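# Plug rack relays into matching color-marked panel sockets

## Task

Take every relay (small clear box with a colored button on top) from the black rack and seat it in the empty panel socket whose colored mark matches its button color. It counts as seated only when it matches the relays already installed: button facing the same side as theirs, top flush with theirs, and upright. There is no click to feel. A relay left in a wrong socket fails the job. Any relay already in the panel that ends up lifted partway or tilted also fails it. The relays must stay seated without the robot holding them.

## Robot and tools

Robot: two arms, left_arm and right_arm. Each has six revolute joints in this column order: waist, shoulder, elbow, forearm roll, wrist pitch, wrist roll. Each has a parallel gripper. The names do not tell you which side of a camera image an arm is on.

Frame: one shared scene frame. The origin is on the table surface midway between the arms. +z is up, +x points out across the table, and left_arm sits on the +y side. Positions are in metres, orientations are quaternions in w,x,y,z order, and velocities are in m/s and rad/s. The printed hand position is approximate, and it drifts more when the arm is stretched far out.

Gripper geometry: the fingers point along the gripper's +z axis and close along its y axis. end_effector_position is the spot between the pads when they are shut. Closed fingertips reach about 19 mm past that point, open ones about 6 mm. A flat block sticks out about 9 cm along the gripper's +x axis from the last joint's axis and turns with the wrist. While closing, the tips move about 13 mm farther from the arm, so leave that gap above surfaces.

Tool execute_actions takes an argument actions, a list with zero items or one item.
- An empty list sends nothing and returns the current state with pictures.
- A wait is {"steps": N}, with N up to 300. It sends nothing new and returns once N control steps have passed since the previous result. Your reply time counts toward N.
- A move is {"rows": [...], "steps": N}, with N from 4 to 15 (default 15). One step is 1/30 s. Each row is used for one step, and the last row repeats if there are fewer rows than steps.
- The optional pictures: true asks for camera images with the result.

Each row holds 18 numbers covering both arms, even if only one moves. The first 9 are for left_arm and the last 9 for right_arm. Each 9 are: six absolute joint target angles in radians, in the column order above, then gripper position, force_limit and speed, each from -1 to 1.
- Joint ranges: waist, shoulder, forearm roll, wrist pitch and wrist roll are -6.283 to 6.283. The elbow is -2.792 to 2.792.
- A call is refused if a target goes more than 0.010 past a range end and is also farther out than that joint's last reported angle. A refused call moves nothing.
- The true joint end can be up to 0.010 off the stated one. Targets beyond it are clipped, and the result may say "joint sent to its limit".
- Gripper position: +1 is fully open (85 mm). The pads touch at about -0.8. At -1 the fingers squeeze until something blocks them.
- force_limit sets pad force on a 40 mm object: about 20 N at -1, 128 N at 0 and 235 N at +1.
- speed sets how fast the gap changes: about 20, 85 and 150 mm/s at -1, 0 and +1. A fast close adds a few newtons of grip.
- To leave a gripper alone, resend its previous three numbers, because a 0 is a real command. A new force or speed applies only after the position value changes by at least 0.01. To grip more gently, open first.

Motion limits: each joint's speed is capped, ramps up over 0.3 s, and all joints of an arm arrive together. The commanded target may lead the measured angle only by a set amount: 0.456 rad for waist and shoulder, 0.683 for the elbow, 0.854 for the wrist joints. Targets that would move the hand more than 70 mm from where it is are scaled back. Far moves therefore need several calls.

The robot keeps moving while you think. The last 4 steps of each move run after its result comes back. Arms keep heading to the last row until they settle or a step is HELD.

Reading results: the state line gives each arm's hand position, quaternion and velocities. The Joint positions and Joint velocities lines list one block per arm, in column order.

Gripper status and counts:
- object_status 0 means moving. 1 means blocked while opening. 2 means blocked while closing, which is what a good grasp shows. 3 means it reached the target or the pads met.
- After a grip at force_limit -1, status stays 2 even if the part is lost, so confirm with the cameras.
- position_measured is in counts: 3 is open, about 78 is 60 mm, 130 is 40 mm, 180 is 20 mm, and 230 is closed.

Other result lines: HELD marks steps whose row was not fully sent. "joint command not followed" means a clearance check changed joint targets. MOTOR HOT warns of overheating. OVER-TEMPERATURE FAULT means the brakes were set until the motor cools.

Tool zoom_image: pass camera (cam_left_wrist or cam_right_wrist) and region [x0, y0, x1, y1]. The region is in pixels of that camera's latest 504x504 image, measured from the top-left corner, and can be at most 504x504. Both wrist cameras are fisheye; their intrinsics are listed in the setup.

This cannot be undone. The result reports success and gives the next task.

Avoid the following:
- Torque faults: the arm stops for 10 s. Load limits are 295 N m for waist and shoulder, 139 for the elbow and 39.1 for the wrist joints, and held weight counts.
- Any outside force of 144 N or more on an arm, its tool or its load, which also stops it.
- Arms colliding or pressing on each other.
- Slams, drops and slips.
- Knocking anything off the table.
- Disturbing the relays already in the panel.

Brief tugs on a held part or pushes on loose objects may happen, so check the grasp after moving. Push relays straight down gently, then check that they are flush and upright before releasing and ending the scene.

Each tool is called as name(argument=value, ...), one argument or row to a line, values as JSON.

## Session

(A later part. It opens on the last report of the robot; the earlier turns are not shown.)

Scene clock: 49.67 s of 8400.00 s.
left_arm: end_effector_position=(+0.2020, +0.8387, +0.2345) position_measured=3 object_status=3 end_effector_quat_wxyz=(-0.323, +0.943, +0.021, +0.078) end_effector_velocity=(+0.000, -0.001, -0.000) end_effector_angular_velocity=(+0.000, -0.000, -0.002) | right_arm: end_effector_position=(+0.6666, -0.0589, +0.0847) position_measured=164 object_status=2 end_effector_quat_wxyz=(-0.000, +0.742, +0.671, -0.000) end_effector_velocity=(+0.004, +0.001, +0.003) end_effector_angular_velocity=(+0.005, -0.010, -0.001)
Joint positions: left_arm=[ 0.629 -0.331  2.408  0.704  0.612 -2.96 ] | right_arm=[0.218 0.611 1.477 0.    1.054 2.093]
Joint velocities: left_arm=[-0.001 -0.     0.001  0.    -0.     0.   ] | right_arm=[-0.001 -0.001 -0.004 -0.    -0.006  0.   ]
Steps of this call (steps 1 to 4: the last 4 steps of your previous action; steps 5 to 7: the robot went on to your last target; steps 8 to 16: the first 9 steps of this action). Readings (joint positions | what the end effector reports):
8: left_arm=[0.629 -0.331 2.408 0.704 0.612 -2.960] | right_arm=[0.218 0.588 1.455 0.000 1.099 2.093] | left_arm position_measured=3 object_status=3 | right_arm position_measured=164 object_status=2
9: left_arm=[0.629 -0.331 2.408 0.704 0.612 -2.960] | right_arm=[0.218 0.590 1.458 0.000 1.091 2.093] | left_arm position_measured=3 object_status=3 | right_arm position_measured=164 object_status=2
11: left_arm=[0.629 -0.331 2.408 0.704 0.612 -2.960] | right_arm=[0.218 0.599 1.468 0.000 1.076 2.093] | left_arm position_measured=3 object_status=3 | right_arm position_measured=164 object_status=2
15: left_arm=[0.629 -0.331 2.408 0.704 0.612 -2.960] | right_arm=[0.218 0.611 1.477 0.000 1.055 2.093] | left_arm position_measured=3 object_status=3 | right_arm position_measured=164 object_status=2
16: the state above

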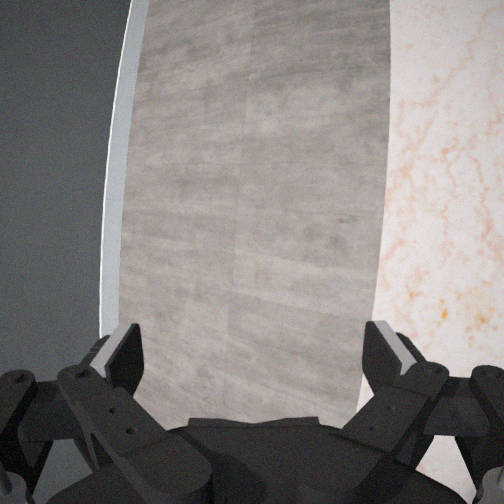

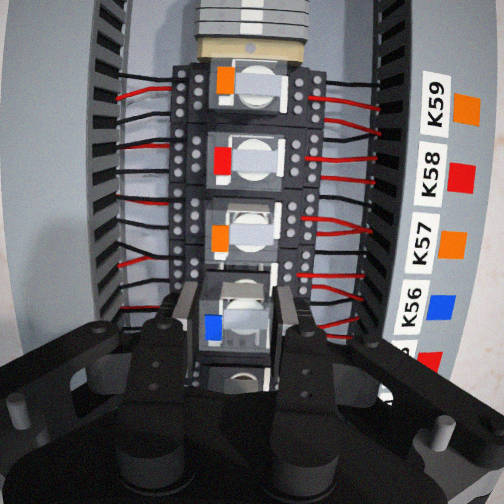

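No slip so far. Go on to .077, then .072.

execute_actions(
  actions=[
    {"rows":[[0.629,-0.331,2.408,0.704,0.612,-2.96,1,0,0,0.2179,0.613,1.4783,0,1.0503,2.0927,-1,-0.5,-0.3],[0.629,-0.331,2.408,0.704,0.612,-2.96,1,0,0,0.2179,0.6145,1.4796,0,1.0475,2.0927,-1,-0.5,-0.3],[0.629,-0.331,2.408,0.704,0.612,-2.96,1,0,0,0.2179,0.616,1.4808,0,1.0448,2.0927,-1,-0.5,-0.3],[0.629,-0.331,2.408,0.704,0.612,-2.96,1,0,0,0.2179,0.6175,1.482,0,1.0421,2.0927,-1,-0.5,-0.3]],"steps":10},
  ],
  pictures=true,
)

Scene clock: 50.03 s of 8400.00 s.
left_arm: end_effector_position=(+0.2020, +0.8387, +0.2345) position_measured=3 object_status=3 end_effector_quat_wxyz=(-0.323, +0.943, +0.021, +0.078) end_effector_velocity=(+0.000, +0.000, +0.000) end_effector_angular_velocity=(+0.000, -0.002, +0.002) | right_arm: end_effector_position=(+0.6667, -0.0588, +0.0769) position_measured=164 object_status=2 end_effector_quat_wxyz=(-0.000, +0.742, +0.671, -0.000) end_effector_velocity=(+0.002, -0.000, -0.008) end_effector_angular_velocity=(+0.000, -0.001, -0.001)
Joint positions: left_arm=[ 0.629 -0.331  2.408  0.704  0.612 -2.96 ] | right_arm=[0.218 0.617 1.482 0.    1.042 2.093]
Joint velocities: left_arm=[-0.    -0.    -0.    -0.     0.    -0.002] | right_arm=[-0.001  0.008  0.002 -0.    -0.011  0.   ]
Steps of this call (steps 1 to 4: the last 4 steps of your previous action; step 5: the robot went on to your last target; steps 6 to 11: the first 6 steps of this action). Readings (joint positions | what the end effector reports):
6: left_arm=[0.629 -0.331 2.408 0.704 0.612 -2.960] | right_arm=[0.218 0.611 1.477 0.000 1.054 2.093] | left_arm position_measured=3 object_status=3 | right_arm position_measured=164 object_status=2
7: left_arm=[0.629 -0.331 2.408 0.704 0.612 -2.960] | right_arm=[0.218 0.612 1.477 0.000 1.051 2.093] | left_arm position_measured=3 object_status=3 | right_arm position_measured=164 object_status=2
9: left_arm=[0.629 -0.331 2.408 0.704 0.612 -2.960] | right_arm=[0.218 0.615 1.480 0.000 1.046 2.093] | left_arm position_measured=3 object_status=3 | right_arm position_measured=164 object_status=2
11: the state above

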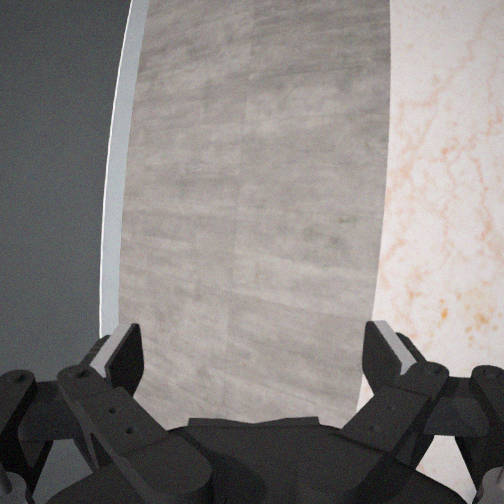

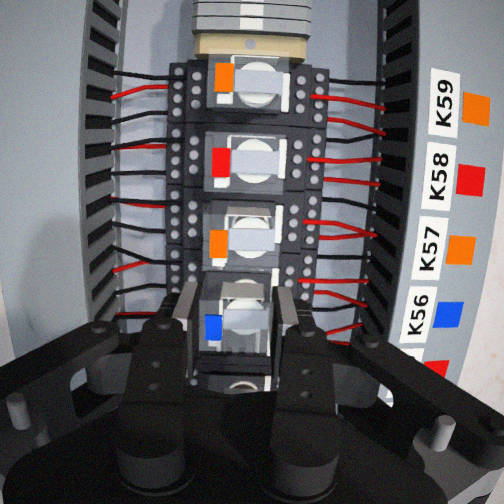

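execute_actions(
  actions=[
    {"rows":[[0.629,-0.331,2.408,0.704,0.612,-2.96,1,0,0,0.2179,0.619,1.4832,0,1.0394,2.0927,-1,-0.5,-0.3],[0.629,-0.331,2.408,0.704,0.612,-2.96,1,0,0,0.2179,0.6204,1.4843,0,1.0369,2.0927,-1,-0.5,-0.3],[0.629,-0.331,2.408,0.704,0.612,-2.96,1,0,0,0.2179,0.6218,1.4855,0,1.0343,2.0927,-1,-0.5,-0.3],[0.629,-0.331,2.408,0.704,0.612,-2.96,1,0,0,0.2179,0.6232,1.4866,0,1.0318,2.0927,-1,-0.5,-0.3]],"steps":12},
  ],
  pictures=true,
)

Scene clock: 50.47 s of 8400.00 s.
left_arm: end_effector_position=(+0.2020, +0.8387, +0.2345) position_measured=3 object_status=3 end_effector_quat_wxyz=(-0.323, +0.943, +0.021, +0.078) end_effector_velocity=(+0.000, -0.000, -0.000) end_effector_angular_velocity=(-0.000, -0.001, +0.000) | right_arm: end_effector_position=(+0.6670, -0.0587, +0.0703) position_measured=164 object_status=2 end_effector_quat_wxyz=(+0.000, +0.742, +0.671, +0.000) end_effector_velocity=(-0.001, -0.000, -0.000) end_effector_angular_velocity=(-0.001, +0.001, +0.001)
Joint positions: left_arm=[ 0.629 -0.331  2.408  0.704  0.612 -2.96 ] | right_arm=[0.218 0.623 1.486 0.    1.032 2.093]
Joint velocities: left_arm=[-0.    -0.     0.001 -0.    -0.001 -0.001] | right_arm=[ 0.001 -0.001  0.002 -0.001 -0.     0.   ]
Steps of this call (steps 1 to 4: the last 4 steps of your previous action; step 5: the robot went on to your last target; steps 6 to 13: the first 8 steps of this action). Readings (joint positions | what the end effector reports):
6: left_arm=[0.629 -0.331 2.408 0.704 0.612 -2.960] | right_arm=[0.218 0.618 1.482 0.000 1.042 2.093] | left_arm position_measured=3 object_status=3 | right_arm position_measured=164 object_status=2
7: left_arm=[0.629 -0.331 2.408 0.704 0.612 -2.960] | right_arm=[0.218 0.618 1.483 0.000 1.040 2.093] | left_arm position_measured=3 object_status=3 | right_arm position_measured=164 object_status=2
9: left_arm=[0.629 -0.331 2.408 0.704 0.612 -2.960] | right_arm=[0.218 0.621 1.485 0.000 1.035 2.093] | left_arm position_measured=3 object_status=3 | right_arm position_measured=164 object_status=2
13: the state above

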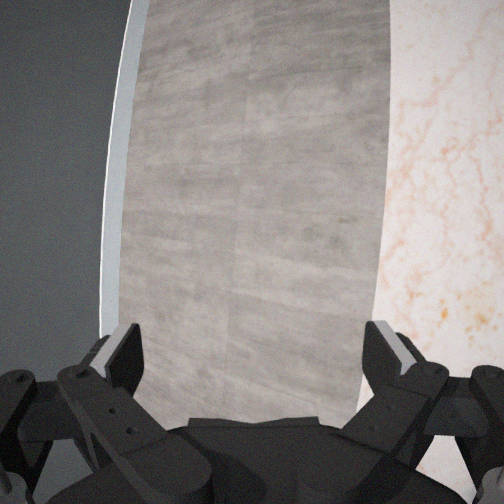

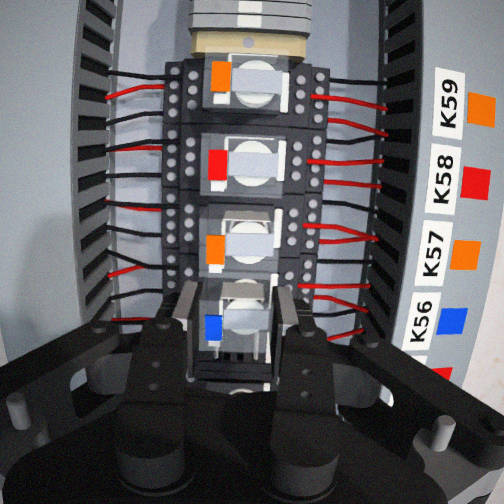

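execute_actions(
  actions=[
    {"rows":[[0.629,-0.331,2.408,0.704,0.612,-2.96,1,0,0,0.2179,0.6232,1.4866,0,1.0318,2.0927,-0.05,-0.5,0.5],[0.629,-0.331,2.408,0.704,0.612,-2.96,1,0,0,0.2179,0.6232,1.4866,0,1.0318,2.0927,-0.05,-0.5,0.5],[0.629,-0.331,2.408,0.704,0.612,-2.96,1,0,0,0.2179,0.6232,1.4866,0,1.0318,2.0927,-0.05,-0.5,0.5],[0.629,-0.331,2.408,0.704,0.612,-2.96,1,0,0,0.2179,0.6232,1.4866,0,1.0318,2.0927,-0.05,-0.5,0.5],[0.629,-0.331,2.408,0.704,0.612,-2.96,1,0,0,0.2179,0.6232,1.4866,0,1.0318,2.0927,-0.05,-0.5,0.5],[0.629,-0.331,2.408,0.704,0.612,-2.96,1,0,0,0.2179,0.6232,1.4866,0,1.0318,2.0927,-0.05,-0.5,0.5],[0.629,-0.331,2.408,0.704,0.612,-2.96,1,0,0,0.2179,0.5955,1.4632,0,1.0829,2.0927,-0.05,-0.5,0.5]],"steps":15},
  ],
)

execute_actions(
  actions=[
    {"rows":[[0.629,-0.331,2.408,0.704,0.612,-2.96,1,0,0,0.2179,0.5955,1.4632,0,1.0829,2.0927,-1,-0.5,1]],"steps":13},
  ],
  pictures=true,
)

execute_actions(
  actions=[
    {"rows":[[0.629,-0.331,2.408,0.704,0.612,-2.96,1,0,0,0.2179,0.603,1.47,0,1.0686,2.0927,-1,-0.5,1],[0.629,-0.331,2.408,0.704,0.612,-2.96,1,0,0,0.2179,0.603,1.47,0,1.0686,2.0927,-1,-0.5,1],[0.629,-0.331,2.408,0.704,0.612,-2.96,1,0,0,0.2179,0.6055,1.4718,0,1.0643,2.0927,-1,-0.5,1],[0.629,-0.331,2.408,0.704,0.612,-2.96,1,0,0,0.2179,0.607,1.473,0,1.0616,2.0927,-1,-0.5,1],[0.629,-0.331,2.408,0.704,0.612,-2.96,1,0,0,0.2179,0.608,1.4739,0,1.0597,2.0927,-1,-0.5,1],[0.629,-0.331,2.408,0.704,0.612,-2.96,1,0,0,0.2179,0.6088,1.4745,0,1.0583,2.0927,-1,-0.5,1],[0.629,-0.331,2.408,0.704,0.612,-2.96,1,0,0,0.2179,0.6096,1.4752,0,1.0568,2.0927,-1,-0.5,1]],"steps":15},
  ],
  pictures=true,
)

Scene clock: 51.30 s of 8400.00 s.
left_arm: end_effector_position=(+0.2020, +0.8387, +0.2345) position_measured=3 object_status=3 end_effector_quat_wxyz=(-0.323, +0.943, +0.021, +0.078) end_effector_velocity=(+0.000, +0.000, +0.001) end_effector_angular_velocity=(+0.001, -0.002, -0.000) | right_arm: end_effector_position=(+0.6674, -0.0585, +0.1052) position_measured=136 object_status=0 end_effector_quat_wxyz=(+0.000, +0.742, +0.671, +0.001) end_effector_velocity=(-0.014, -0.006, +0.031) end_effector_angular_velocity=(-0.008, +0.018, +0.000)
Joint positions: left_arm=[ 0.629 -0.331  2.408  0.704  0.612 -2.96 ] | right_arm=[0.218 0.595 1.462 0.    1.082 2.093]
Joint velocities: left_arm=[ 0.    -0.    -0.001 -0.    -0.001 -0.   ] | right_arm=[ 0.    -0.036  0.    -0.     0.056  0.   ]
Steps of this call (steps 1 to 4: the last 4 steps of your previous action; steps 5 to 14: the robot went on to your last target; steps 15 to 25: the first 11 steps of this action). Readings (joint positions | what the end effector reports):
15: left_arm=[0.629 -0.331 2.408 0.704 0.612 -2.960] | right_arm=[0.218 0.623 1.487 0.000 1.032 2.093] | left_arm position_measured=3 object_status=3 | right_arm position_measured=164 object_status=0
16: left_arm=[0.629 -0.331 2.408 0.704 0.612 -2.960] | right_arm=[0.218 0.623 1.487 -0.000 1.032 2.093] | left_arm position_measured=3 object_status=3 | right_arm position_measured=164 object_status=0
18: left_arm=[0.629 -0.331 2.408 0.704 0.612 -2.960] | right_arm=[0.218 0.624 1.488 -0.000 1.032 2.093] | left_arm position_measured=3 object_status=3 | right_arm position_measured=152 object_status=0
22: left_arm=[0.629 -0.331 2.408 0.704 0.612 -2.960] | right_arm=[0.218 0.621 1.484 -0.000 1.039 2.093] | left_arm position_measured=3 object_status=3 | right_arm position_measured=137 object_status=0
25: the state above

Scene clock: 51.73 s of 8400.00 s.
left_arm: end_effector_position=(+0.2020, +0.8387, +0.2345) position_measured=3 object_status=3 end_effector_quat_wxyz=(-0.323, +0.943, +0.021, +0.078) end_effector_velocity=(+0.000, -0.000, -0.000) end_effector_angular_velocity=(+0.000, -0.001, -0.001) | right_arm: end_effector_position=(+0.6667, -0.0589, +0.1046) position_measured=215 object_status=0 end_effector_quat_wxyz=(+0.000, +0.742, +0.671, +0.000) end_effector_velocity=(+0.000, -0.001, -0.001) end_effector_angular_velocity=(-0.001, +0.001, -0.001)
Joint positions: left_arm=[ 0.629 -0.331  2.408  0.704  0.612 -2.96 ] | right_arm=[0.218 0.595 1.463 0.    1.083 2.093]
Joint velocities: left_arm=[-0.001 -0.001  0.001 -0.    -0.    -0.001] | right_arm=[-0.001  0.     0.    -0.     0.     0.   ]
Steps of this call (steps 1 to 4: the last 4 steps of your previous action; steps 5 to 13: the first 9 steps of this action). Readings (joint positions | what the end effector reports):
5: left_arm=[0.629 -0.331 2.408 0.704 0.612 -2.960] | right_arm=[0.218 0.595 1.463 0.000 1.083 2.093] | left_arm position_measured=3 object_status=3 | right_arm position_measured=135 object_status=0
6: left_arm=[0.629 -0.331 2.408 0.704 0.612 -2.960] | right_arm=[0.218 0.595 1.463 0.000 1.083 2.093] | left_arm position_measured=3 object_status=3 | right_arm position_measured=136 object_status=0
8: left_arm=[0.629 -0.331 2.408 0.704 0.612 -2.960] | right_arm=[0.218 0.595 1.463 0.000 1.083 2.093] | left_arm position_measured=3 object_status=3 | right_arm position_measured=153 object_status=0
12: left_arm=[0.629 -0.331 2.408 0.704 0.612 -2.960] | right_arm=[0.218 0.595 1.463 0.000 1.083 2.093] | left_arm position_measured=3 object_status=3 | right_arm position_measured=202 object_status=0
13: the state above

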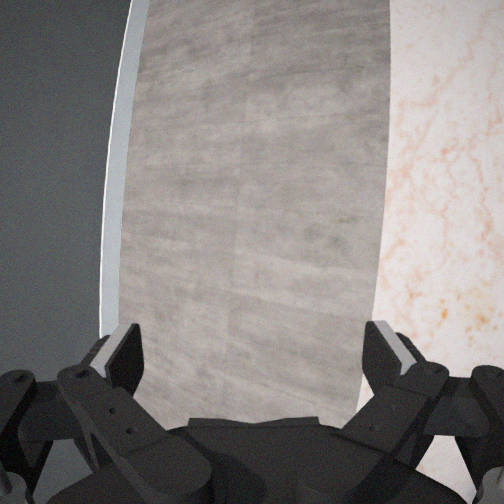

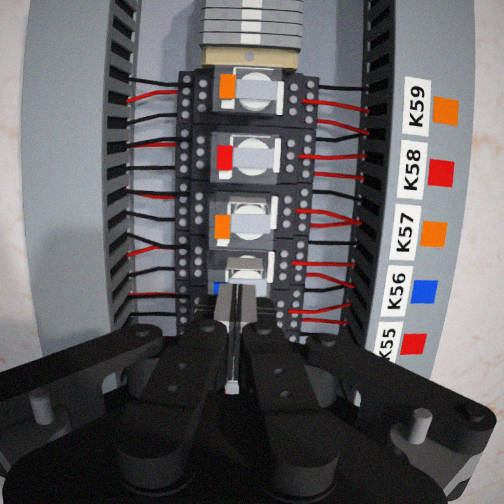

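Scene clock: 52.23 s of 8400.00 s.
left_arm: end_effector_position=(+0.2020, +0.8387, +0.2345) position_measured=3 object_status=3 end_effector_quat_wxyz=(-0.323, +0.943, +0.021, +0.078) end_effector_velocity=(-0.000, +0.001, +0.000) end_effector_angular_velocity=(+0.001, -0.001, -0.000) | right_arm: end_effector_position=(+0.6669, -0.0588, +0.0871) position_measured=231 object_status=3 end_effector_quat_wxyz=(+0.000, +0.742, +0.671, +0.000) end_effector_velocity=(-0.000, +0.000, -0.001) end_effector_angular_velocity=(+0.001, +0.000, -0.001)
Joint positions: left_arm=[ 0.629 -0.331  2.408  0.704  0.612 -2.96 ] | right_arm=[ 0.218  0.609  1.475 -0.     1.057  2.093]
Joint velocities: left_arm=[ 0.001 -0.    -0.001  0.    -0.001  0.001] | right_arm=[ 0.     0.     0.001  0.001 -0.002  0.   ]
Steps of this call (steps 1 to 4: the last 4 steps of your previous action; steps 5 to 15: the first 11 steps of this action). Readings (joint positions | what the end effector reports):
5: left_arm=[0.629 -0.331 2.408 0.704 0.612 -2.960] | right_arm=[0.218 0.596 1.463 0.000 1.083 2.093] | left_arm position_measured=3 object_status=3 | right_arm position_measured=231 object_status=0
6: left_arm=[0.629 -0.331 2.408 0.704 0.612 -2.960] | right_arm=[0.218 0.598 1.465 0.000 1.077 2.093] | left_arm position_measured=3 object_status=3 | right_arm position_measured=231 object_status=0
8: left_arm=[0.629 -0.331 2.408 0.704 0.612 -2.960] | right_arm=[0.218 0.605 1.471 -0.000 1.067 2.093] | left_arm position_measured=3 object_status=3 | right_arm position_measured=231 object_status=3
12: left_arm=[0.629 -0.331 2.408 0.704 0.612 -2.960] | right_arm=[0.218 0.609 1.475 -0.000 1.058 2.093] | left_arm position_measured=3 object_status=3 | right_arm position_measured=231 object_status=3
15: the state above

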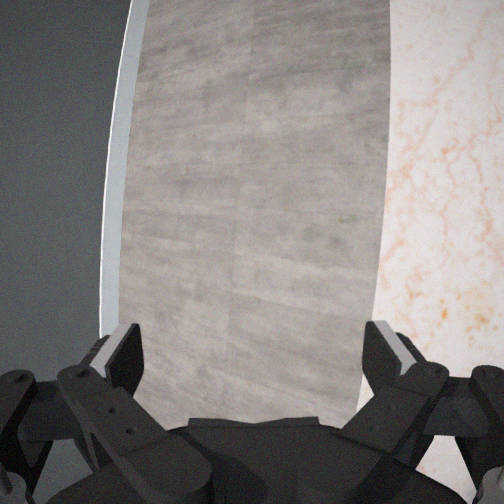

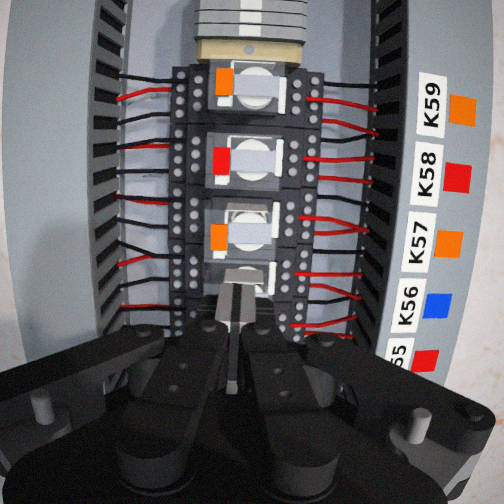

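execute_actions(
  actions=[
    {"rows":[[0.629,-0.331,2.408,0.704,0.612,-2.96,1,0,0,0.2179,0.5992,1.4665,0,1.0759,2.0927,0.15,-0.5,0.5],[0.629,-0.331,2.408,0.704,0.612,-2.96,1,0,0,0.2179,0.5736,1.4396,0,1.1284,2.0927,0.15,-0.5,0.5],[0.629,-0.331,2.408,0.704,0.612,-2.96,1,0,0,0.2179,0.551,1.409,0,1.1816,2.0927,0.15,-0.5,0.5],[0.629,-0.331,2.408,0.704,0.612,-2.96,1,0,0,0.2179,0.551,1.409,0,1.1816,2.0927,0.15,-0.5,0.5],[0.629,-0.331,2.408,0.704,0.612,-2.96,1,0,0,0.2179,0.551,1.409,0,1.1816,2.0927,0.15,-0.5,0.5],[0.629,-0.331,2.408,0.704,0.612,-2.96,1,0,0,0.2179,0.551,1.409,0,1.1816,2.0927,0.15,-0.5,0.5],[0.629,-0.331,2.408,0.704,0.612,-2.96,1,0,0,-0.0927,0.4601,1.5525,0,1.129,-1.4595,0.15,-0.5,0.5]],"steps":15},
  ],
)

execute_actions(
  actions=[
    {"rows":[[0.629,-0.331,2.408,0.704,0.612,-2.96,1,0,0,-0.0927,0.4601,1.5525,0,1.129,-1.4595,0.15,-0.5,0.5]],"steps":15},
  ],
)

execute_actions(
  actions=[
    {"rows":[[0.629,-0.331,2.408,0.704,0.612,-2.96,1,0,0,-0.0927,0.4601,1.5525,0,1.129,-1.4595,0.15,-0.5,0.5]],"steps":15},
  ],
)

execute_actions(
  actions=[
    {"rows":[[0.629,-0.331,2.408,0.704,0.612,-2.96,1,0,0,-0.0927,0.4601,1.5525,0,1.129,-1.4595,0.15,-0.5,0.5],[0.629,-0.331,2.408,0.704,0.612,-2.96,1,0,0,-0.0927,0.4601,1.5525,0,1.129,-1.4595,0.15,-0.5,0.5],[0.629,-0.331,2.408,0.704,0.612,-2.96,1,0,0,-0.0927,0.4601,1.5525,0,1.129,-1.4595,0.15,-0.5,0.5],[0.629,-0.331,2.408,0.704,0.612,-2.96,1,0,0,-0.0927,0.5141,1.6093,0,1.0182,-1.4595,0.15,-0.5,0.5]],"steps":15},
  ],
  pictures=true,
)

Scene clock: 53.17 s of 8400.00 s.
left_arm: end_effector_position=(+0.2020, +0.8387, +0.2345) position_measured=3 object_status=3 end_effector_quat_wxyz=(-0.323, +0.943, +0.021, +0.078) end_effector_velocity=(+0.001, +0.000, +0.001) end_effector_angular_velocity=(+0.001, -0.001, -0.001) | right_arm: end_effector_position=(+0.6737, -0.0927, +0.1686) position_measured=148 object_status=0 end_effector_quat_wxyz=(-0.000, +0.717, +0.697, +0.000) end_effector_velocity=(+0.094, -0.497, +0.002) end_effector_angular_velocity=(-0.006, +0.013, +1.070)
Joint positions: left_arm=[ 0.629 -0.331  2.408  0.704  0.612 -2.96 ] | right_arm=[0.177 0.539 1.43  0.    1.172 1.98 ]
Joint velocities: left_arm=[-0.    -0.    -0.001  0.    -0.001  0.   ] | right_arm=[-0.595 -0.173  0.275 -0.    -0.088 -1.665]
Steps of this call (steps 1 to 4: the last 4 steps of your previous action; steps 5 to 15: the robot went on to your last target; steps 16 to 17: nothing new was sent; steps 18 to 28: the first 11 steps of this action). Readings (joint positions | what the end effector reports):
18: left_arm=[0.629 -0.331 2.408 0.704 0.612 -2.960] | right_arm=[0.218 0.610 1.475 0.000 1.057 2.093] | left_arm position_measured=3 object_status=3 | right_arm position_measured=231 object_status=0
19: left_arm=[0.629 -0.331 2.408 0.704 0.612 -2.960] | right_arm=[0.218 0.607 1.473 0.000 1.063 2.093] | left_arm position_measured=3 object_status=3 | right_arm position_measured=231 object_status=0
21: left_arm=[0.629 -0.331 2.408 0.704 0.612 -2.960] | right_arm=[0.218 0.582 1.446 0.000 1.115 2.093] | left_arm position_measured=3 object_status=3 | right_arm position_measured=218 object_status=0
25: left_arm=[0.629 -0.331 2.408 0.704 0.612 -2.960] | right_arm=[0.216 0.550 1.411 0.000 1.180 2.086] | left_arm position_measured=3 object_status=3 | right_arm position_measured=179 object_status=0
28: the state above

Scene clock: 53.67 s of 8400.00 s.
left_arm: end_effector_position=(+0.2020, +0.8387, +0.2345) position_measured=3 object_status=3 end_effector_quat_wxyz=(-0.323, +0.943, +0.021, +0.078) end_effector_velocity=(+0.000, -0.000, -0.000) end_effector_angular_velocity=(-0.001, +0.001, -0.000) | right_arm: end_effector_position=(+0.6872, -0.2861, +0.1698) position_measured=110 object_status=3 end_effector_quat_wxyz=(-0.000, +0.238, +0.971, -0.000) end_effector_velocity=(-0.012, -0.191, +0.001) end_effector_angular_velocity=(-0.000, -0.001, +3.548)
Joint positions: left_arm=[ 0.629 -0.331  2.408  0.704  0.612 -2.96 ] | right_arm=[-0.058  0.47   1.537  0.     1.135  0.626]
Joint velocities: left_arm=[-0.     0.001 -0.     0.     0.001 -0.   ] | right_arm=[-0.238 -0.071  0.108 -0.    -0.038 -3.786]
Steps of this call (steps 1 to 4: the last 4 steps of your previous action; steps 5 to 15: the first 11 steps of this action). Readings (joint positions | what the end effector reports):
5: left_arm=[0.629 -0.331 2.408 0.704 0.612 -2.960] | right_arm=[0.083 0.512 1.473 0.000 1.157 1.660] | left_arm position_measured=3 object_status=3 | right_arm position_measured=112 object_status=0
6: left_arm=[0.629 -0.331 2.408 0.704 0.612 -2.960] | right_arm=[0.066 0.507 1.481 0.000 1.155 1.585] | left_arm position_measured=3 object_status=3 | right_arm position_measured=111 object_status=0
8: left_arm=[0.629 -0.331 2.408 0.704 0.612 -2.960] | right_arm=[0.033 0.497 1.496 0.000 1.149 1.420] | left_arm position_measured=3 object_status=3 | right_arm position_measured=110 object_status=0
12: left_arm=[0.629 -0.331 2.408 0.704 0.612 -2.960] | right_arm=[-0.025 0.480 1.522 0.000 1.140 1.008] | left_arm position_measured=3 object_status=3 | right_arm position_measured=110 object_status=0
15: the state above

Scene clock: 54.17 s of 8400.00 s.
left_arm: end_effector_position=(+0.2020, +0.8387, +0.2345) position_measured=3 object_status=3 end_effector_quat_wxyz=(-0.323, +0.943, +0.021, +0.078) end_effector_velocity=(-0.000, -0.000, -0.000) end_effector_angular_velocity=(-0.000, +0.001, +0.000) | right_arm: end_effector_position=(+0.6850, -0.3133, +0.1698) position_measured=110 object_status=3 end_effector_quat_wxyz=(-0.000, -0.619, +0.785, +0.000) end_effector_velocity=(-0.001, -0.008, -0.000) end_effector_angular_velocity=(-0.000, +0.000, +2.423)
Joint positions: left_arm=[ 0.629 -0.331  2.408  0.704  0.612 -2.96 ] | right_arm=[-0.092  0.46   1.552  0.     1.129 -1.223]
Joint velocities: left_arm=[-0.001 -0.     0.    -0.     0.002  0.   ] | right_arm=[-0.011 -0.002  0.004 -0.    -0.002 -2.433]
Steps of this call (steps 1 to 4: the last 4 steps of your previous action; steps 5 to 15: the first 11 steps of this action). Readings (joint positions | what the end effector reports):
5: left_arm=[0.629 -0.331 2.408 0.704 0.612 -2.960] | right_arm=[-0.082 0.463 1.547 0.000 1.131 -0.016] | left_arm position_measured=3 object_status=3 | right_arm position_measured=110 object_status=3
6: left_arm=[0.629 -0.331 2.408 0.704 0.612 -2.960] | right_arm=[-0.084 0.463 1.549 0.000 1.130 -0.144] | left_arm position_measured=3 object_status=3 | right_arm position_measured=110 object_status=3
8: left_arm=[0.629 -0.331 2.408 0.704 0.612 -2.960] | right_arm=[-0.087 0.462 1.550 0.000 1.130 -0.401] | left_arm position_measured=3 object_status=3 | right_arm position_measured=110 object_status=3
12: left_arm=[0.629 -0.331 2.408 0.704 0.612 -2.960] | right_arm=[-0.091 0.461 1.552 0.000 1.129 -0.911] | left_arm position_measured=3 object_status=3 | right_arm position_measured=110 object_status=3
15: the state above

Scene clock: 54.67 s of 8400.00 s.
left_arm: end_effector_position=(+0.2020, +0.8387, +0.2345) position_measured=3 object_status=3 end_effector_quat_wxyz=(-0.323, +0.943, +0.021, +0.078) end_effector_velocity=(+0.001, -0.000, +0.000) end_effector_angular_velocity=(+0.000, -0.002, -0.000) | right_arm: end_effector_position=(+0.6851, -0.3140, +0.0996) position_measured=110 object_status=3 end_effector_quat_wxyz=(-0.000, -0.707, +0.707, +0.000) end_effector_velocity=(+0.005, +0.002, +0.005) end_effector_angular_velocity=(+0.005, -0.013, -0.001)
Joint positions: left_arm=[ 0.629 -0.331  2.408  0.704  0.612 -2.96 ] | right_arm=[-0.093  0.514  1.609 -0.     1.018 -1.459]
Joint velocities: left_arm=[-0.001 -0.    -0.     0.    -0.    -0.002] | right_arm=[ 0.001 -0.003 -0.005  0.004 -0.006 -0.   ]
Steps of this call (steps 1 to 4: the last 4 steps of your previous action; steps 5 to 15: the first 11 steps of this action). Readings (joint positions | what the end effector reports):
5: left_arm=[0.629 -0.331 2.408 0.704 0.612 -2.960] | right_arm=[-0.093 0.460 1.552 0.000 1.129 -1.454] | left_arm position_measured=3 object_status=3 | right_arm position_measured=110 object_status=3
6: left_arm=[0.629 -0.331 2.408 0.704 0.612 -2.960] | right_arm=[-0.093 0.460 1.552 0.000 1.129 -1.458] | left_arm position_measured=3 object_status=3 | right_arm position_measured=110 object_status=3
8: left_arm=[0.629 -0.331 2.408 0.704 0.612 -2.960] | right_arm=[-0.093 0.460 1.553 0.000 1.129 -1.459] | left_arm position_measured=3 object_status=3 | right_arm position_measured=110 object_status=3
12: left_arm=[0.629 -0.331 2.408 0.704 0.612 -2.960] | right_arm=[-0.093 0.504 1.600 -0.000 1.039 -1.459] | left_arm position_measured=3 object_status=3 | right_arm position_measured=110 object_status=3
15: the state above

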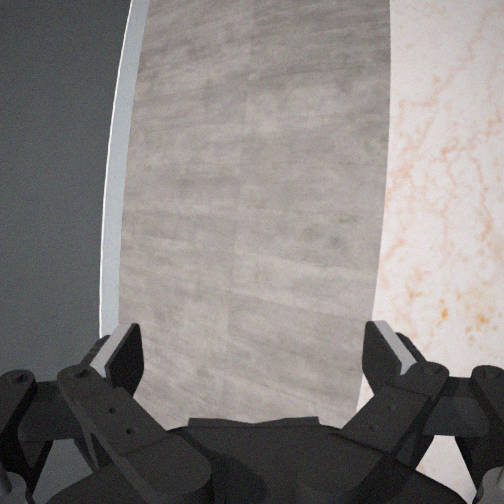

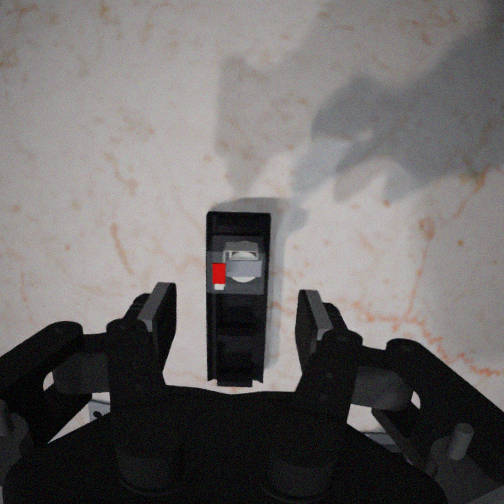

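execute_actions(
  actions=[
    {"rows":[[0.629,-0.331,2.408,0.704,0.612,-2.96,1,0,0,-0.0973,0.5147,1.6083,0,1.0186,-1.4641,0.15,-0.5,0.5],[0.629,-0.331,2.408,0.704,0.612,-2.96,1,0,0,-0.0973,0.5147,1.6083,0,1.0186,-1.4641,0.15,-0.5,0.5],[0.629,-0.331,2.408,0.704,0.612,-2.96,1,0,0,-0.0973,0.5431,1.6299,0,0.9686,-1.4641,0.15,-0.5,0.5],[0.629,-0.331,2.408,0.704,0.612,-2.96,1,0,0,-0.0973,0.5431,1.6299,0,0.9686,-1.4641,0.15,-0.5,0.5],[0.629,-0.331,2.408,0.704,0.612,-2.96,1,0,0,-0.0973,0.5431,1.6299,0,0.9686,-1.4641,0.15,-0.5,0.5],[0.629,-0.331,2.408,0.704,0.612,-2.96,1,0,0,-0.0973,0.5515,1.635,0,0.9551,-1.4641,0.15,-0.5,0.5],[0.629,-0.331,2.408,0.704,0.612,-2.96,1,0,0,-0.0973,0.5596,1.6403,0,0.9417,-1.4641,0.15,-0.5,0.5]],"steps":14},
  ],
  pictures=true,
)

Scene clock: 55.37 s of 8400.00 s.
left_arm: end_effector_position=(+0.2020, +0.8387, +0.2345) position_measured=3 object_status=3 end_effector_quat_wxyz=(-0.323, +0.943, +0.021, +0.078) end_effector_velocity=(+0.000, -0.000, +0.000) end_effector_angular_velocity=(-0.000, -0.000, -0.000) | right_arm: end_effector_position=(+0.6857, -0.3175, +0.0495) position_measured=110 object_status=3 end_effector_quat_wxyz=(-0.000, -0.707, +0.707, +0.000) end_effector_velocity=(+0.010, +0.001, +0.003) end_effector_angular_velocity=(+0.002, -0.025, +0.001)
Joint positions: left_arm=[ 0.629 -0.331  2.408  0.704  0.612 -2.96 ] | right_arm=[-0.097  0.56   1.641  0.     0.942 -1.464]
Joint velocities: left_arm=[-0.001 -0.    -0.     0.     0.001 -0.001] | right_arm=[ 0.    -0.    -0.007 -0.    -0.018 -0.   ]
Steps of this call (steps 1 to 4: the last 4 steps of your previous action; steps 5 to 11: the robot went on to your last target; steps 12 to 21: the first 10 steps of this action). Readings (joint positions | what the end effector reports):
12: left_arm=[0.629 -0.331 2.408 0.704 0.612 -2.960] | right_arm=[-0.093 0.514 1.609 0.000 1.018 -1.460] | left_arm position_measured=3 object_status=3 | right_arm position_measured=110 object_status=3
13: left_arm=[0.629 -0.331 2.408 0.704 0.612 -2.960] | right_arm=[-0.095 0.514 1.609 0.000 1.018 -1.462] | left_arm position_measured=3 object_status=3 | right_arm position_measured=110 object_status=3
15: left_arm=[0.629 -0.331 2.408 0.704 0.612 -2.960] | right_arm=[-0.097 0.518 1.611 0.000 1.012 -1.464] | left_arm position_measured=3 object_status=3 | right_arm position_measured=110 object_status=3
19: left_arm=[0.629 -0.331 2.408 0.704 0.612 -2.960] | right_arm=[-0.097 0.554 1.636 0.000 0.951 -1.464] | left_arm position_measured=3 object_status=3 | right_arm position_measured=110 object_status=3
21: the state above

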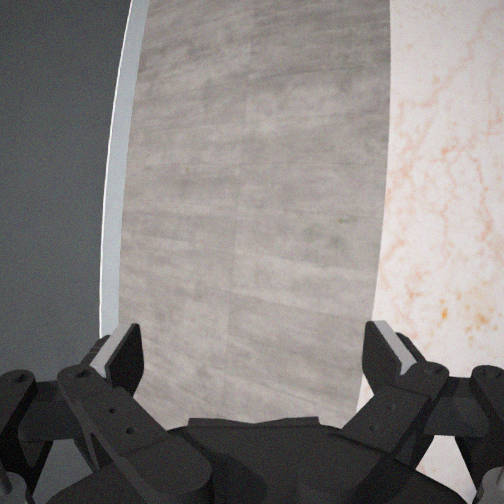

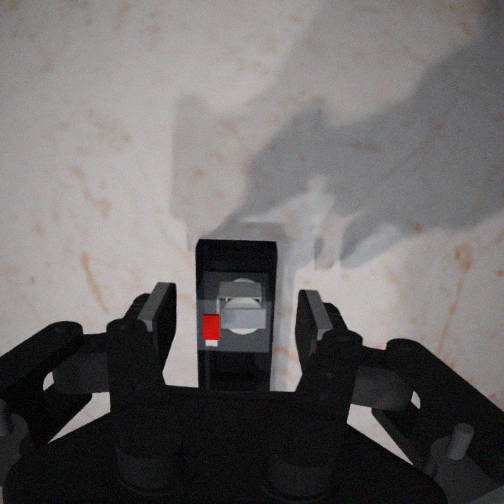

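execute_actions(
  actions=[
    {"rows":[[0.629,-0.331,2.408,0.704,0.612,-2.96,1,0,0,-0.0973,0.5596,1.6403,0,0.9417,-1.4641,-1,-0.5,-0.3]],"steps":15},
  ],
)

execute_actions(
  actions=[
    {"rows":[[0.629,-0.331,2.408,0.704,0.612,-2.96,1,0,0,-0.0973,0.5596,1.6403,0,0.9417,-1.4641,-1,-0.5,-0.3]],"steps":10},
  ],
)

execute_actions(
  actions=[
    {"rows":[[0.629,-0.331,2.408,0.704,0.612,-2.96,1,0,0,-0.0973,0.5515,1.635,0,0.9551,-1.4641,-1,-0.5,-0.3],[0.629,-0.331,2.408,0.704,0.612,-2.96,1,0,0,-0.0973,0.5431,1.6299,0,0.9686,-1.4641,-1,-0.5,-0.3],[0.629,-0.331,2.408,0.704,0.612,-2.96,1,0,0,-0.0973,0.529,1.619,0,0.9936,-1.4641,-1,-0.5,-0.3],[0.629,-0.331,2.408,0.704,0.612,-2.96,1,0,0,-0.0973,0.5147,1.6083,0,1.0186,-1.4641,-1,-0.5,-0.3],[0.629,-0.331,2.408,0.704,0.612,-2.96,1,0,0,-0.0973,0.4607,1.5515,0,1.1294,-1.4641,-1,-0.5,-0.3]],"steps":12},
  ],
)

execute_actions(
  actions=[
    {"rows":[[0.629,-0.331,2.408,0.704,0.612,-2.96,1,0,0,0.1877,0.528,1.4457,0,1.1679,2.0625,-1,-0.5,-0.3]],"steps":15},
  ],
)

execute_actions(
  actions=[
    {"rows":[[0.629,-0.331,2.408,0.704,0.612,-2.96,1,0,0,0.1877,0.528,1.4457,0,1.1679,2.0625,-1,-0.5,-0.3]],"steps":15},
  ],
)

execute_actions(
  actions=[
    {"rows":[[0.629,-0.331,2.408,0.704,0.612,-2.96,1,0,0,0.1877,0.528,1.4457,0,1.1679,2.0625,-1,-0.5,-0.3]],"steps":10},
  ],
)

execute_actions(
  actions=[
    {"rows":[[0.629,-0.331,2.408,0.704,0.612,-2.96,1,0,0,0.1877,0.5662,1.4918,0,1.0836,2.0625,-1,-0.5,-0.3]],"steps":14},
  ],
  pictures=true,
)

Scene clock: 56.20 s of 8400.00 s.
left_arm: end_effector_position=(+0.2020, +0.8387, +0.2345) position_measured=3 object_status=3 end_effector_quat_wxyz=(-0.323, +0.943, +0.021, +0.078) end_effector_velocity=(-0.000, -0.000, -0.000) end_effector_angular_velocity=(-0.000, +0.001, +0.000) | right_arm: end_effector_position=(+0.6860, -0.3175, +0.0498) position_measured=156 object_status=0 end_effector_quat_wxyz=(+0.000, -0.707, +0.707, +0.000) end_effector_velocity=(+0.000, -0.001, -0.000) end_effector_angular_velocity=(-0.000, +0.000, -0.001)
Joint positions: left_arm=[ 0.629 -0.331  2.408  0.704  0.612 -2.96 ] | right_arm=[-0.097  0.56   1.64   0.     0.942 -1.464]
Joint velocities: left_arm=[ 0.     0.     0.001 -0.     0.     0.   ] | right_arm=[-0.001  0.    -0.    -0.     0.     0.   ]
Steps of this call (steps 1 to 4: the last 4 steps of your previous action; steps 5 to 14: the robot went on to your last target; steps 15 to 25: the first 11 steps of this action). Readings (joint positions | what the end effector reports):
15: left_arm=[0.629 -0.331 2.408 0.704 0.612 -2.960] | right_arm=[-0.097 0.560 1.640 0.000 0.942 -1.464] | left_arm position_measured=3 object_status=3 | right_arm position_measured=110 object_status=0
16: left_arm=[0.629 -0.331 2.408 0.704 0.612 -2.960] | right_arm=[-0.097 0.560 1.640 0.000 0.942 -1.464] | left_arm position_measured=3 object_status=3 | right_arm position_measured=110 object_status=0
18: left_arm=[0.629 -0.331 2.408 0.704 0.612 -2.960] | right_arm=[-0.097 0.560 1.640 0.000 0.942 -1.464] | left_arm position_measured=3 object_status=3 | right_arm position_measured=117 object_status=0
22: left_arm=[0.629 -0.331 2.408 0.704 0.612 -2.960] | right_arm=[-0.097 0.560 1.640 0.000 0.942 -1.464] | left_arm position_measured=3 object_status=3 | right_arm position_measured=139 object_status=0
25: the state above

Scene clock: 56.53 s of 8400.00 s.
left_arm: end_effector_position=(+0.2020, +0.8387, +0.2345) position_measured=3 object_status=3 end_effector_quat_wxyz=(-0.323, +0.943, +0.021, +0.078) end_effector_velocity=(-0.000, +0.000, +0.000) end_effector_angular_velocity=(+0.000, +0.000, +0.000) | right_arm: end_effector_position=(+0.6860, -0.3175, +0.0499) position_measured=165 object_status=2 end_effector_quat_wxyz=(+0.000, -0.707, +0.707, -0.000) end_effector_velocity=(-0.000, +0.000, -0.001) end_effector_angular_velocity=(-0.000, +0.001, +0.001)
Joint positions: left_arm=[ 0.629 -0.331  2.408  0.704  0.612 -2.96 ] | right_arm=[-0.097  0.56   1.64   0.     0.942 -1.464]
Joint velocities: left_arm=[ 0.001  0.    -0.001 -0.     0.     0.001] | right_arm=[ 0.001  0.001 -0.    -0.     0.     0.   ]
Steps of this call (steps 1 to 4: the last 4 steps of your previous action; steps 5 to 10: the first 6 steps of this action). Readings (joint positions | what the end effector reports):
5: left_arm=[0.629 -0.331 2.408 0.704 0.612 -2.960] | right_arm=[-0.097 0.560 1.640 0.000 0.942 -1.464] | left_arm position_measured=3 object_status=3 | right_arm position_measured=165 object_status=0
6: left_arm=[0.629 -0.331 2.408 0.704 0.612 -2.960] | right_arm=[-0.097 0.560 1.640 0.000 0.942 -1.464] | left_arm position_measured=3 object_status=3 | right_arm position_measured=165 object_status=0
8: left_arm=[0.629 -0.331 2.408 0.704 0.612 -2.960] | right_arm=[-0.097 0.560 1.640 0.000 0.942 -1.464] | left_arm position_measured=3 object_status=3 | right_arm position_measured=165 object_status=2
10: the state above

Scene clock: 56.93 s of 8400.00 s.
left_arm: end_effector_position=(+0.2020, +0.8387, +0.2345) position_measured=3 object_status=3 end_effector_quat_wxyz=(-0.323, +0.943, +0.021, +0.078) end_effector_velocity=(+0.000, +0.000, +0.000) end_effector_angular_velocity=(+0.001, -0.001, -0.001) | right_arm: end_effector_position=(+0.6873, -0.3173, +0.1458) position_measured=165 object_status=2 end_effector_quat_wxyz=(+0.000, -0.707, +0.707, -0.000) end_effector_velocity=(-0.008, +0.000, +0.573) end_effector_angular_velocity=(+0.004, -0.022, +0.001)
Joint positions: left_arm=[ 0.629 -0.331  2.408  0.704  0.612 -2.96 ] | right_arm=[-0.097  0.479  1.57  -0.     1.091 -1.464]
Joint velocities: left_arm=[ 0.     0.    -0.     0.    -0.001  0.001] | right_arm=[ 0.001 -0.446 -0.45   0.001  0.874 -0.   ]
Steps of this call (steps 1 to 4: the last 4 steps of your previous action; steps 5 to 12: the first 8 steps of this action). Readings (joint positions | what the end effector reports):
5: left_arm=[0.629 -0.331 2.408 0.704 0.612 -2.960] | right_arm=[-0.097 0.559 1.640 0.000 0.942 -1.464] | left_arm position_measured=3 object_status=3 | right_arm position_measured=165 object_status=2
6: left_arm=[0.629 -0.331 2.408 0.704 0.612 -2.960] | right_arm=[-0.097 0.556 1.639 -0.000 0.947 -1.464] | left_arm position_measured=3 object_status=3 | right_arm position_measured=165 object_status=2
8: left_arm=[0.629 -0.331 2.408 0.704 0.612 -2.960] | right_arm=[-0.097 0.540 1.627 -0.000 0.975 -1.464] | left_arm position_measured=3 object_status=3 | right_arm position_measured=165 object_status=2
12: the state above

Scene clock: 57.43 s of 8400.00 s.
left_arm: end_effector_position=(+0.2020, +0.8387, +0.2345) position_measured=3 object_status=3 end_effector_quat_wxyz=(-0.323, +0.943, +0.021, +0.078) end_effector_velocity=(+0.000, -0.001, -0.000) end_effector_angular_velocity=(-0.000, -0.000, -0.001) | right_arm: end_effector_position=(+0.6833, -0.1992, +0.1702) position_measured=165 object_status=2 end_effector_quat_wxyz=(+0.000, -0.555, +0.832, -0.000) end_effector_velocity=(-0.039, +0.392, +0.000) end_effector_angular_velocity=(+0.001, -0.001, -1.988)
Joint positions: left_arm=[ 0.629 -0.331  2.408  0.704  0.612 -2.96 ] | right_arm=[ 0.05   0.495  1.497  0.     1.149 -0.923]
Joint velocities: left_arm=[-0.001 -0.001  0.001 -0.    -0.    -0.001] | right_arm=[ 0.484  0.114 -0.18  -0.     0.065  2.472]
Steps of this call (steps 1 to 4: the last 4 steps of your previous action; steps 5 to 15: the first 11 steps of this action). Readings (joint positions | what the end effector reports):
5: left_arm=[0.629 -0.331 2.408 0.704 0.612 -2.960] | right_arm=[-0.097 0.460 1.552 0.000 1.129 -1.464] | left_arm position_measured=3 object_status=3 | right_arm position_measured=165 object_status=2
6: left_arm=[0.629 -0.331 2.408 0.704 0.612 -2.960] | right_arm=[-0.095 0.461 1.551 0.000 1.130 -1.457] | left_arm position_measured=3 object_status=3 | right_arm position_measured=165 object_status=2
8: left_arm=[0.629 -0.331 2.408 0.704 0.612 -2.960] | right_arm=[-0.077 0.465 1.544 0.000 1.132 -1.401] | left_arm position_measured=3 object_status=3 | right_arm position_measured=165 object_status=2
12: left_arm=[0.629 -0.331 2.408 0.704 0.612 -2.960] | right_arm=[-0.002 0.483 1.516 0.000 1.142 -1.153] | left_arm position_measured=3 object_status=3 | right_arm position_measured=165 object_status=2
15: the state above

Scene clock: 57.93 s of 8400.00 s.
left_arm: end_effector_position=(+0.2020, +0.8387, +0.2345) position_measured=3 object_status=3 end_effector_quat_wxyz=(-0.323, +0.943, +0.021, +0.078) end_effector_velocity=(-0.000, +0.000, +0.000) end_effector_angular_velocity=(-0.000, -0.001, +0.002) | right_arm: end_effector_position=(+0.6652, -0.0929, +0.1697) position_measured=165 object_status=2 end_effector_quat_wxyz=(+0.000, +0.237, +0.972, -0.000) end_effector_velocity=(-0.010, +0.038, +0.000) end_effector_angular_velocity=(+0.001, -0.000, -3.738)
Joint positions: left_arm=[ 0.629 -0.331  2.408  0.704  0.612 -2.96 ] | right_arm=[ 0.181  0.526  1.448 -0.     1.167  0.863]
Joint velocities: left_arm=[ 0.001 -0.    -0.     0.     0.    -0.001] | right_arm=[ 0.047  0.01  -0.017  0.     0.006  3.785]
Steps of this call (steps 1 to 4: the last 4 steps of your previous action; steps 5 to 15: the first 11 steps of this action). Readings (joint positions | what the end effector reports):
5: left_arm=[0.629 -0.331 2.408 0.704 0.612 -2.960] | right_arm=[0.123 0.513 1.470 0.000 1.159 -0.418] | left_arm position_measured=3 object_status=3 | right_arm position_measured=165 object_status=2
6: left_arm=[0.629 -0.331 2.408 0.704 0.612 -2.960] | right_arm=[0.135 0.516 1.465 0.000 1.161 -0.293] | left_arm position_measured=3 object_status=3 | right_arm position_measured=165 object_status=2
8: left_arm=[0.629 -0.331 2.408 0.704 0.612 -2.960] | right_arm=[0.154 0.520 1.458 0.000 1.163 -0.036] | left_arm position_measured=3 object_status=3 | right_arm position_measured=165 object_status=2
12: left_arm=[0.629 -0.331 2.408 0.704 0.612 -2.960] | right_arm=[0.174 0.525 1.451 -0.000 1.166 0.478] | left_arm position_measured=3 object_status=3 | right_arm position_measured=165 object_status=2
15: the state above

Scene clock: 58.27 s of 8400.00 s.
left_arm: end_effector_position=(+0.2020, +0.8387, +0.2345) position_measured=3 object_status=3 end_effector_quat_wxyz=(-0.323, +0.943, +0.021, +0.078) end_effector_velocity=(+0.000, -0.000, -0.000) end_effector_angular_velocity=(-0.000, +0.000, -0.001) | right_arm: end_effector_position=(+0.6639, -0.0878, +0.1697) position_measured=165 object_status=2 end_effector_quat_wxyz=(+0.000, +0.705, +0.709, -0.000) end_effector_velocity=(-0.001, +0.004, -0.001) end_effector_angular_velocity=(+0.000, +0.001, -1.616)
Joint positions: left_arm=[ 0.629 -0.331  2.408  0.704  0.612 -2.96 ] | right_arm=[ 0.187  0.528  1.446 -0.     1.168  1.957]
Joint velocities: left_arm=[ 0.     0.     0.    -0.    -0.001  0.   ] | right_arm=[ 0.005  0.002 -0.002  0.001  0.001  1.621]
Steps of this call (steps 1 to 4: the last 4 steps of your previous action; steps 5 to 10: the first 6 steps of this action). Readings (joint positions | what the end effector reports):
5: left_arm=[0.629 -0.331 2.408 0.704 0.612 -2.960] | right_arm=[0.186 0.528 1.446 -0.000 1.168 1.502] | left_arm position_measured=3 object_status=3 | right_arm position_measured=165 object_status=2
6: left_arm=[0.629 -0.331 2.408 0.704 0.612 -2.960] | right_arm=[0.186 0.528 1.446 -0.000 1.168 1.621] | left_arm position_measured=3 object_status=3 | right_arm position_measured=165 object_status=2
8: left_arm=[0.629 -0.331 2.408 0.704 0.612 -2.960] | right_arm=[0.187 0.528 1.446 -0.000 1.168 1.818] | left_arm position_measured=3 object_status=3 | right_arm position_measured=165 object_status=2
10: the state above

Scene clock: 58.73 s of 8400.00 s.
left_arm: end_effector_position=(+0.2020, +0.8387, +0.2345) position_measured=3 object_status=3 end_effector_quat_wxyz=(-0.323, +0.943, +0.021, +0.078) end_effector_velocity=(+0.001, -0.001, -0.001) end_effector_angular_velocity=(-0.001, +0.001, -0.003) | right_arm: end_effector_position=(+0.6639, -0.0874, +0.1147) position_measured=165 object_status=2 end_effector_quat_wxyz=(-0.000, +0.742, +0.671, -0.000) end_effector_velocity=(+0.001, -0.000, +0.001) end_effector_angular_velocity=(+0.002, -0.002, -0.002)
Joint positions: left_arm=[ 0.629 -0.331  2.408  0.704  0.612 -2.96 ] | right_arm=[ 0.188  0.567  1.491 -0.     1.084  2.062]
Joint velocities: left_arm=[-0.002  0.001  0.001  0.    -0.001  0.   ] | right_arm=[-0.001 -0.002  0.     0.001 -0.001  0.   ]
Steps of this call (steps 1 to 4: the last 4 steps of your previous action; steps 5 to 14: the first 10 steps of this action). Readings (joint positions | what the end effector reports):
5: left_arm=[0.629 -0.331 2.408 0.704 0.612 -2.960] | right_arm=[0.188 0.528 1.446 -0.000 1.168 2.062] | left_arm position_measured=3 object_status=3 | right_arm position_measured=165 object_status=2
6: left_arm=[0.629 -0.331 2.408 0.704 0.612 -2.960] | right_arm=[0.188 0.531 1.449 -0.000 1.161 2.062] | left_arm position_measured=3 object_status=3 | right_arm position_measured=165 object_status=2
8: left_arm=[0.629 -0.331 2.408 0.704 0.612 -2.960] | right_arm=[0.188 0.553 1.477 -0.000 1.112 2.062] | left_arm position_measured=3 object_status=3 | right_arm position_measured=165 object_status=2
12: left_arm=[0.629 -0.331 2.408 0.704 0.612 -2.960] | right_arm=[0.188 0.567 1.491 -0.000 1.084 2.062] | left_arm position_measured=3 object_status=3 | right_arm position_measured=165 object_status=2
14: the state above

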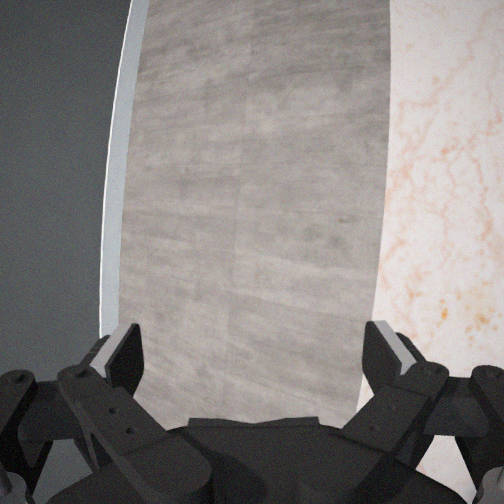

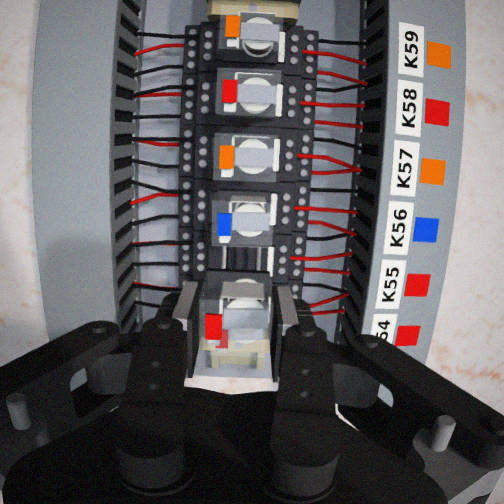

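execute_actions(
  actions=[
    {"rows":[[0.629,-0.331,2.408,0.704,0.612,-2.96,1,0,0,0.1877,0.5779,1.5029,0,1.0608,2.0625,-1,-0.5,-0.3],[0.629,-0.331,2.408,0.704,0.612,-2.96,1,0,0,0.1877,0.5779,1.5029,0,1.0608,2.0625,-1,-0.5,-0.3],[0.629,-0.331,2.408,0.704,0.612,-2.96,1,0,0,0.1877,0.5779,1.5029,0,1.0608,2.0625,-1,-0.5,-0.3],[0.629,-0.331,2.408,0.704,0.612,-2.96,1,0,0,0.1877,0.582,1.5062,0,1.0534,2.0625,-1,-0.5,-0.3],[0.629,-0.331,2.408,0.704,0.612,-2.96,1,0,0,0.1877,0.586,1.5096,0,1.046,2.0625,-1,-0.5,-0.3],[0.629,-0.331,2.408,0.704,0.612,-2.96,1,0,0,0.1877,0.59,1.5129,0,1.0387,2.0625,-1,-0.5,-0.3],[0.629,-0.331,2.408,0.704,0.612,-2.96,1,0,0,0.1877,0.592,1.5146,0,1.035,2.0625,-1,-0.5,-0.3],[0.629,-0.331,2.408,0.704,0.612,-2.96,1,0,0,0.1877,0.594,1.5162,0,1.0314,2.0625,-1,-0.5,-0.3]],"steps":14},
  ],
  pictures=true,
)

Scene clock: 59.37 s of 8400.00 s.
left_arm: end_effector_position=(+0.2020, +0.8387, +0.2345) position_measured=3 object_status=3 end_effector_quat_wxyz=(-0.323, +0.943, +0.021, +0.078) end_effector_velocity=(+0.000, +0.000, +0.000) end_effector_angular_velocity=(+0.000, -0.000, -0.000) | right_arm: end_effector_position=(+0.6638, -0.0875, +0.0801) position_measured=165 object_status=2 end_effector_quat_wxyz=(-0.000, +0.742, +0.671, -0.000) end_effector_velocity=(-0.000, +0.000, -0.009) end_effector_angular_velocity=(-0.000, +0.000, +0.000)
Joint positions: left_arm=[ 0.629 -0.331  2.408  0.704  0.612 -2.96 ] | right_arm=[0.188 0.594 1.516 0.    1.032 2.062]
Joint velocities: left_arm=[ 0.     0.    -0.001  0.    -0.001  0.   ] | right_arm=[ 0.     0.008  0.006 -0.    -0.013 -0.   ]
Steps of this call (steps 1 to 4: the last 4 steps of your previous action; steps 5 to 9: the robot went on to your last target; steps 10 to 19: the first 10 steps of this action). Readings (joint positions | what the end effector reports):
10: left_arm=[0.629 -0.331 2.408 0.704 0.612 -2.960] | right_arm=[0.188 0.566 1.492 0.000 1.083 2.062] | left_arm position_measured=3 object_status=3 | right_arm position_measured=165 object_status=2
11: left_arm=[0.629 -0.331 2.408 0.704 0.612 -2.960] | right_arm=[0.188 0.569 1.495 0.000 1.076 2.062] | left_arm position_measured=3 object_status=3 | right_arm position_measured=165 object_status=2
13: left_arm=[0.629 -0.331 2.408 0.704 0.612 -2.960] | right_arm=[0.188 0.578 1.504 0.000 1.061 2.062] | left_arm position_measured=3 object_status=3 | right_arm position_measured=165 object_status=2
17: left_arm=[0.629 -0.331 2.408 0.704 0.612 -2.960] | right_arm=[0.188 0.591 1.514 0.000 1.037 2.062] | left_arm position_measured=3 object_status=3 | right_arm position_measured=165 object_status=2
19: the state above

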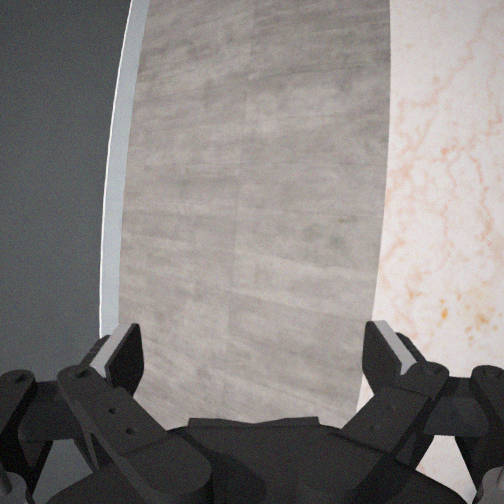

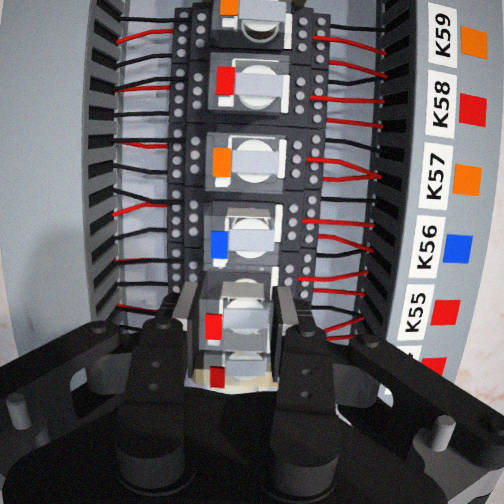

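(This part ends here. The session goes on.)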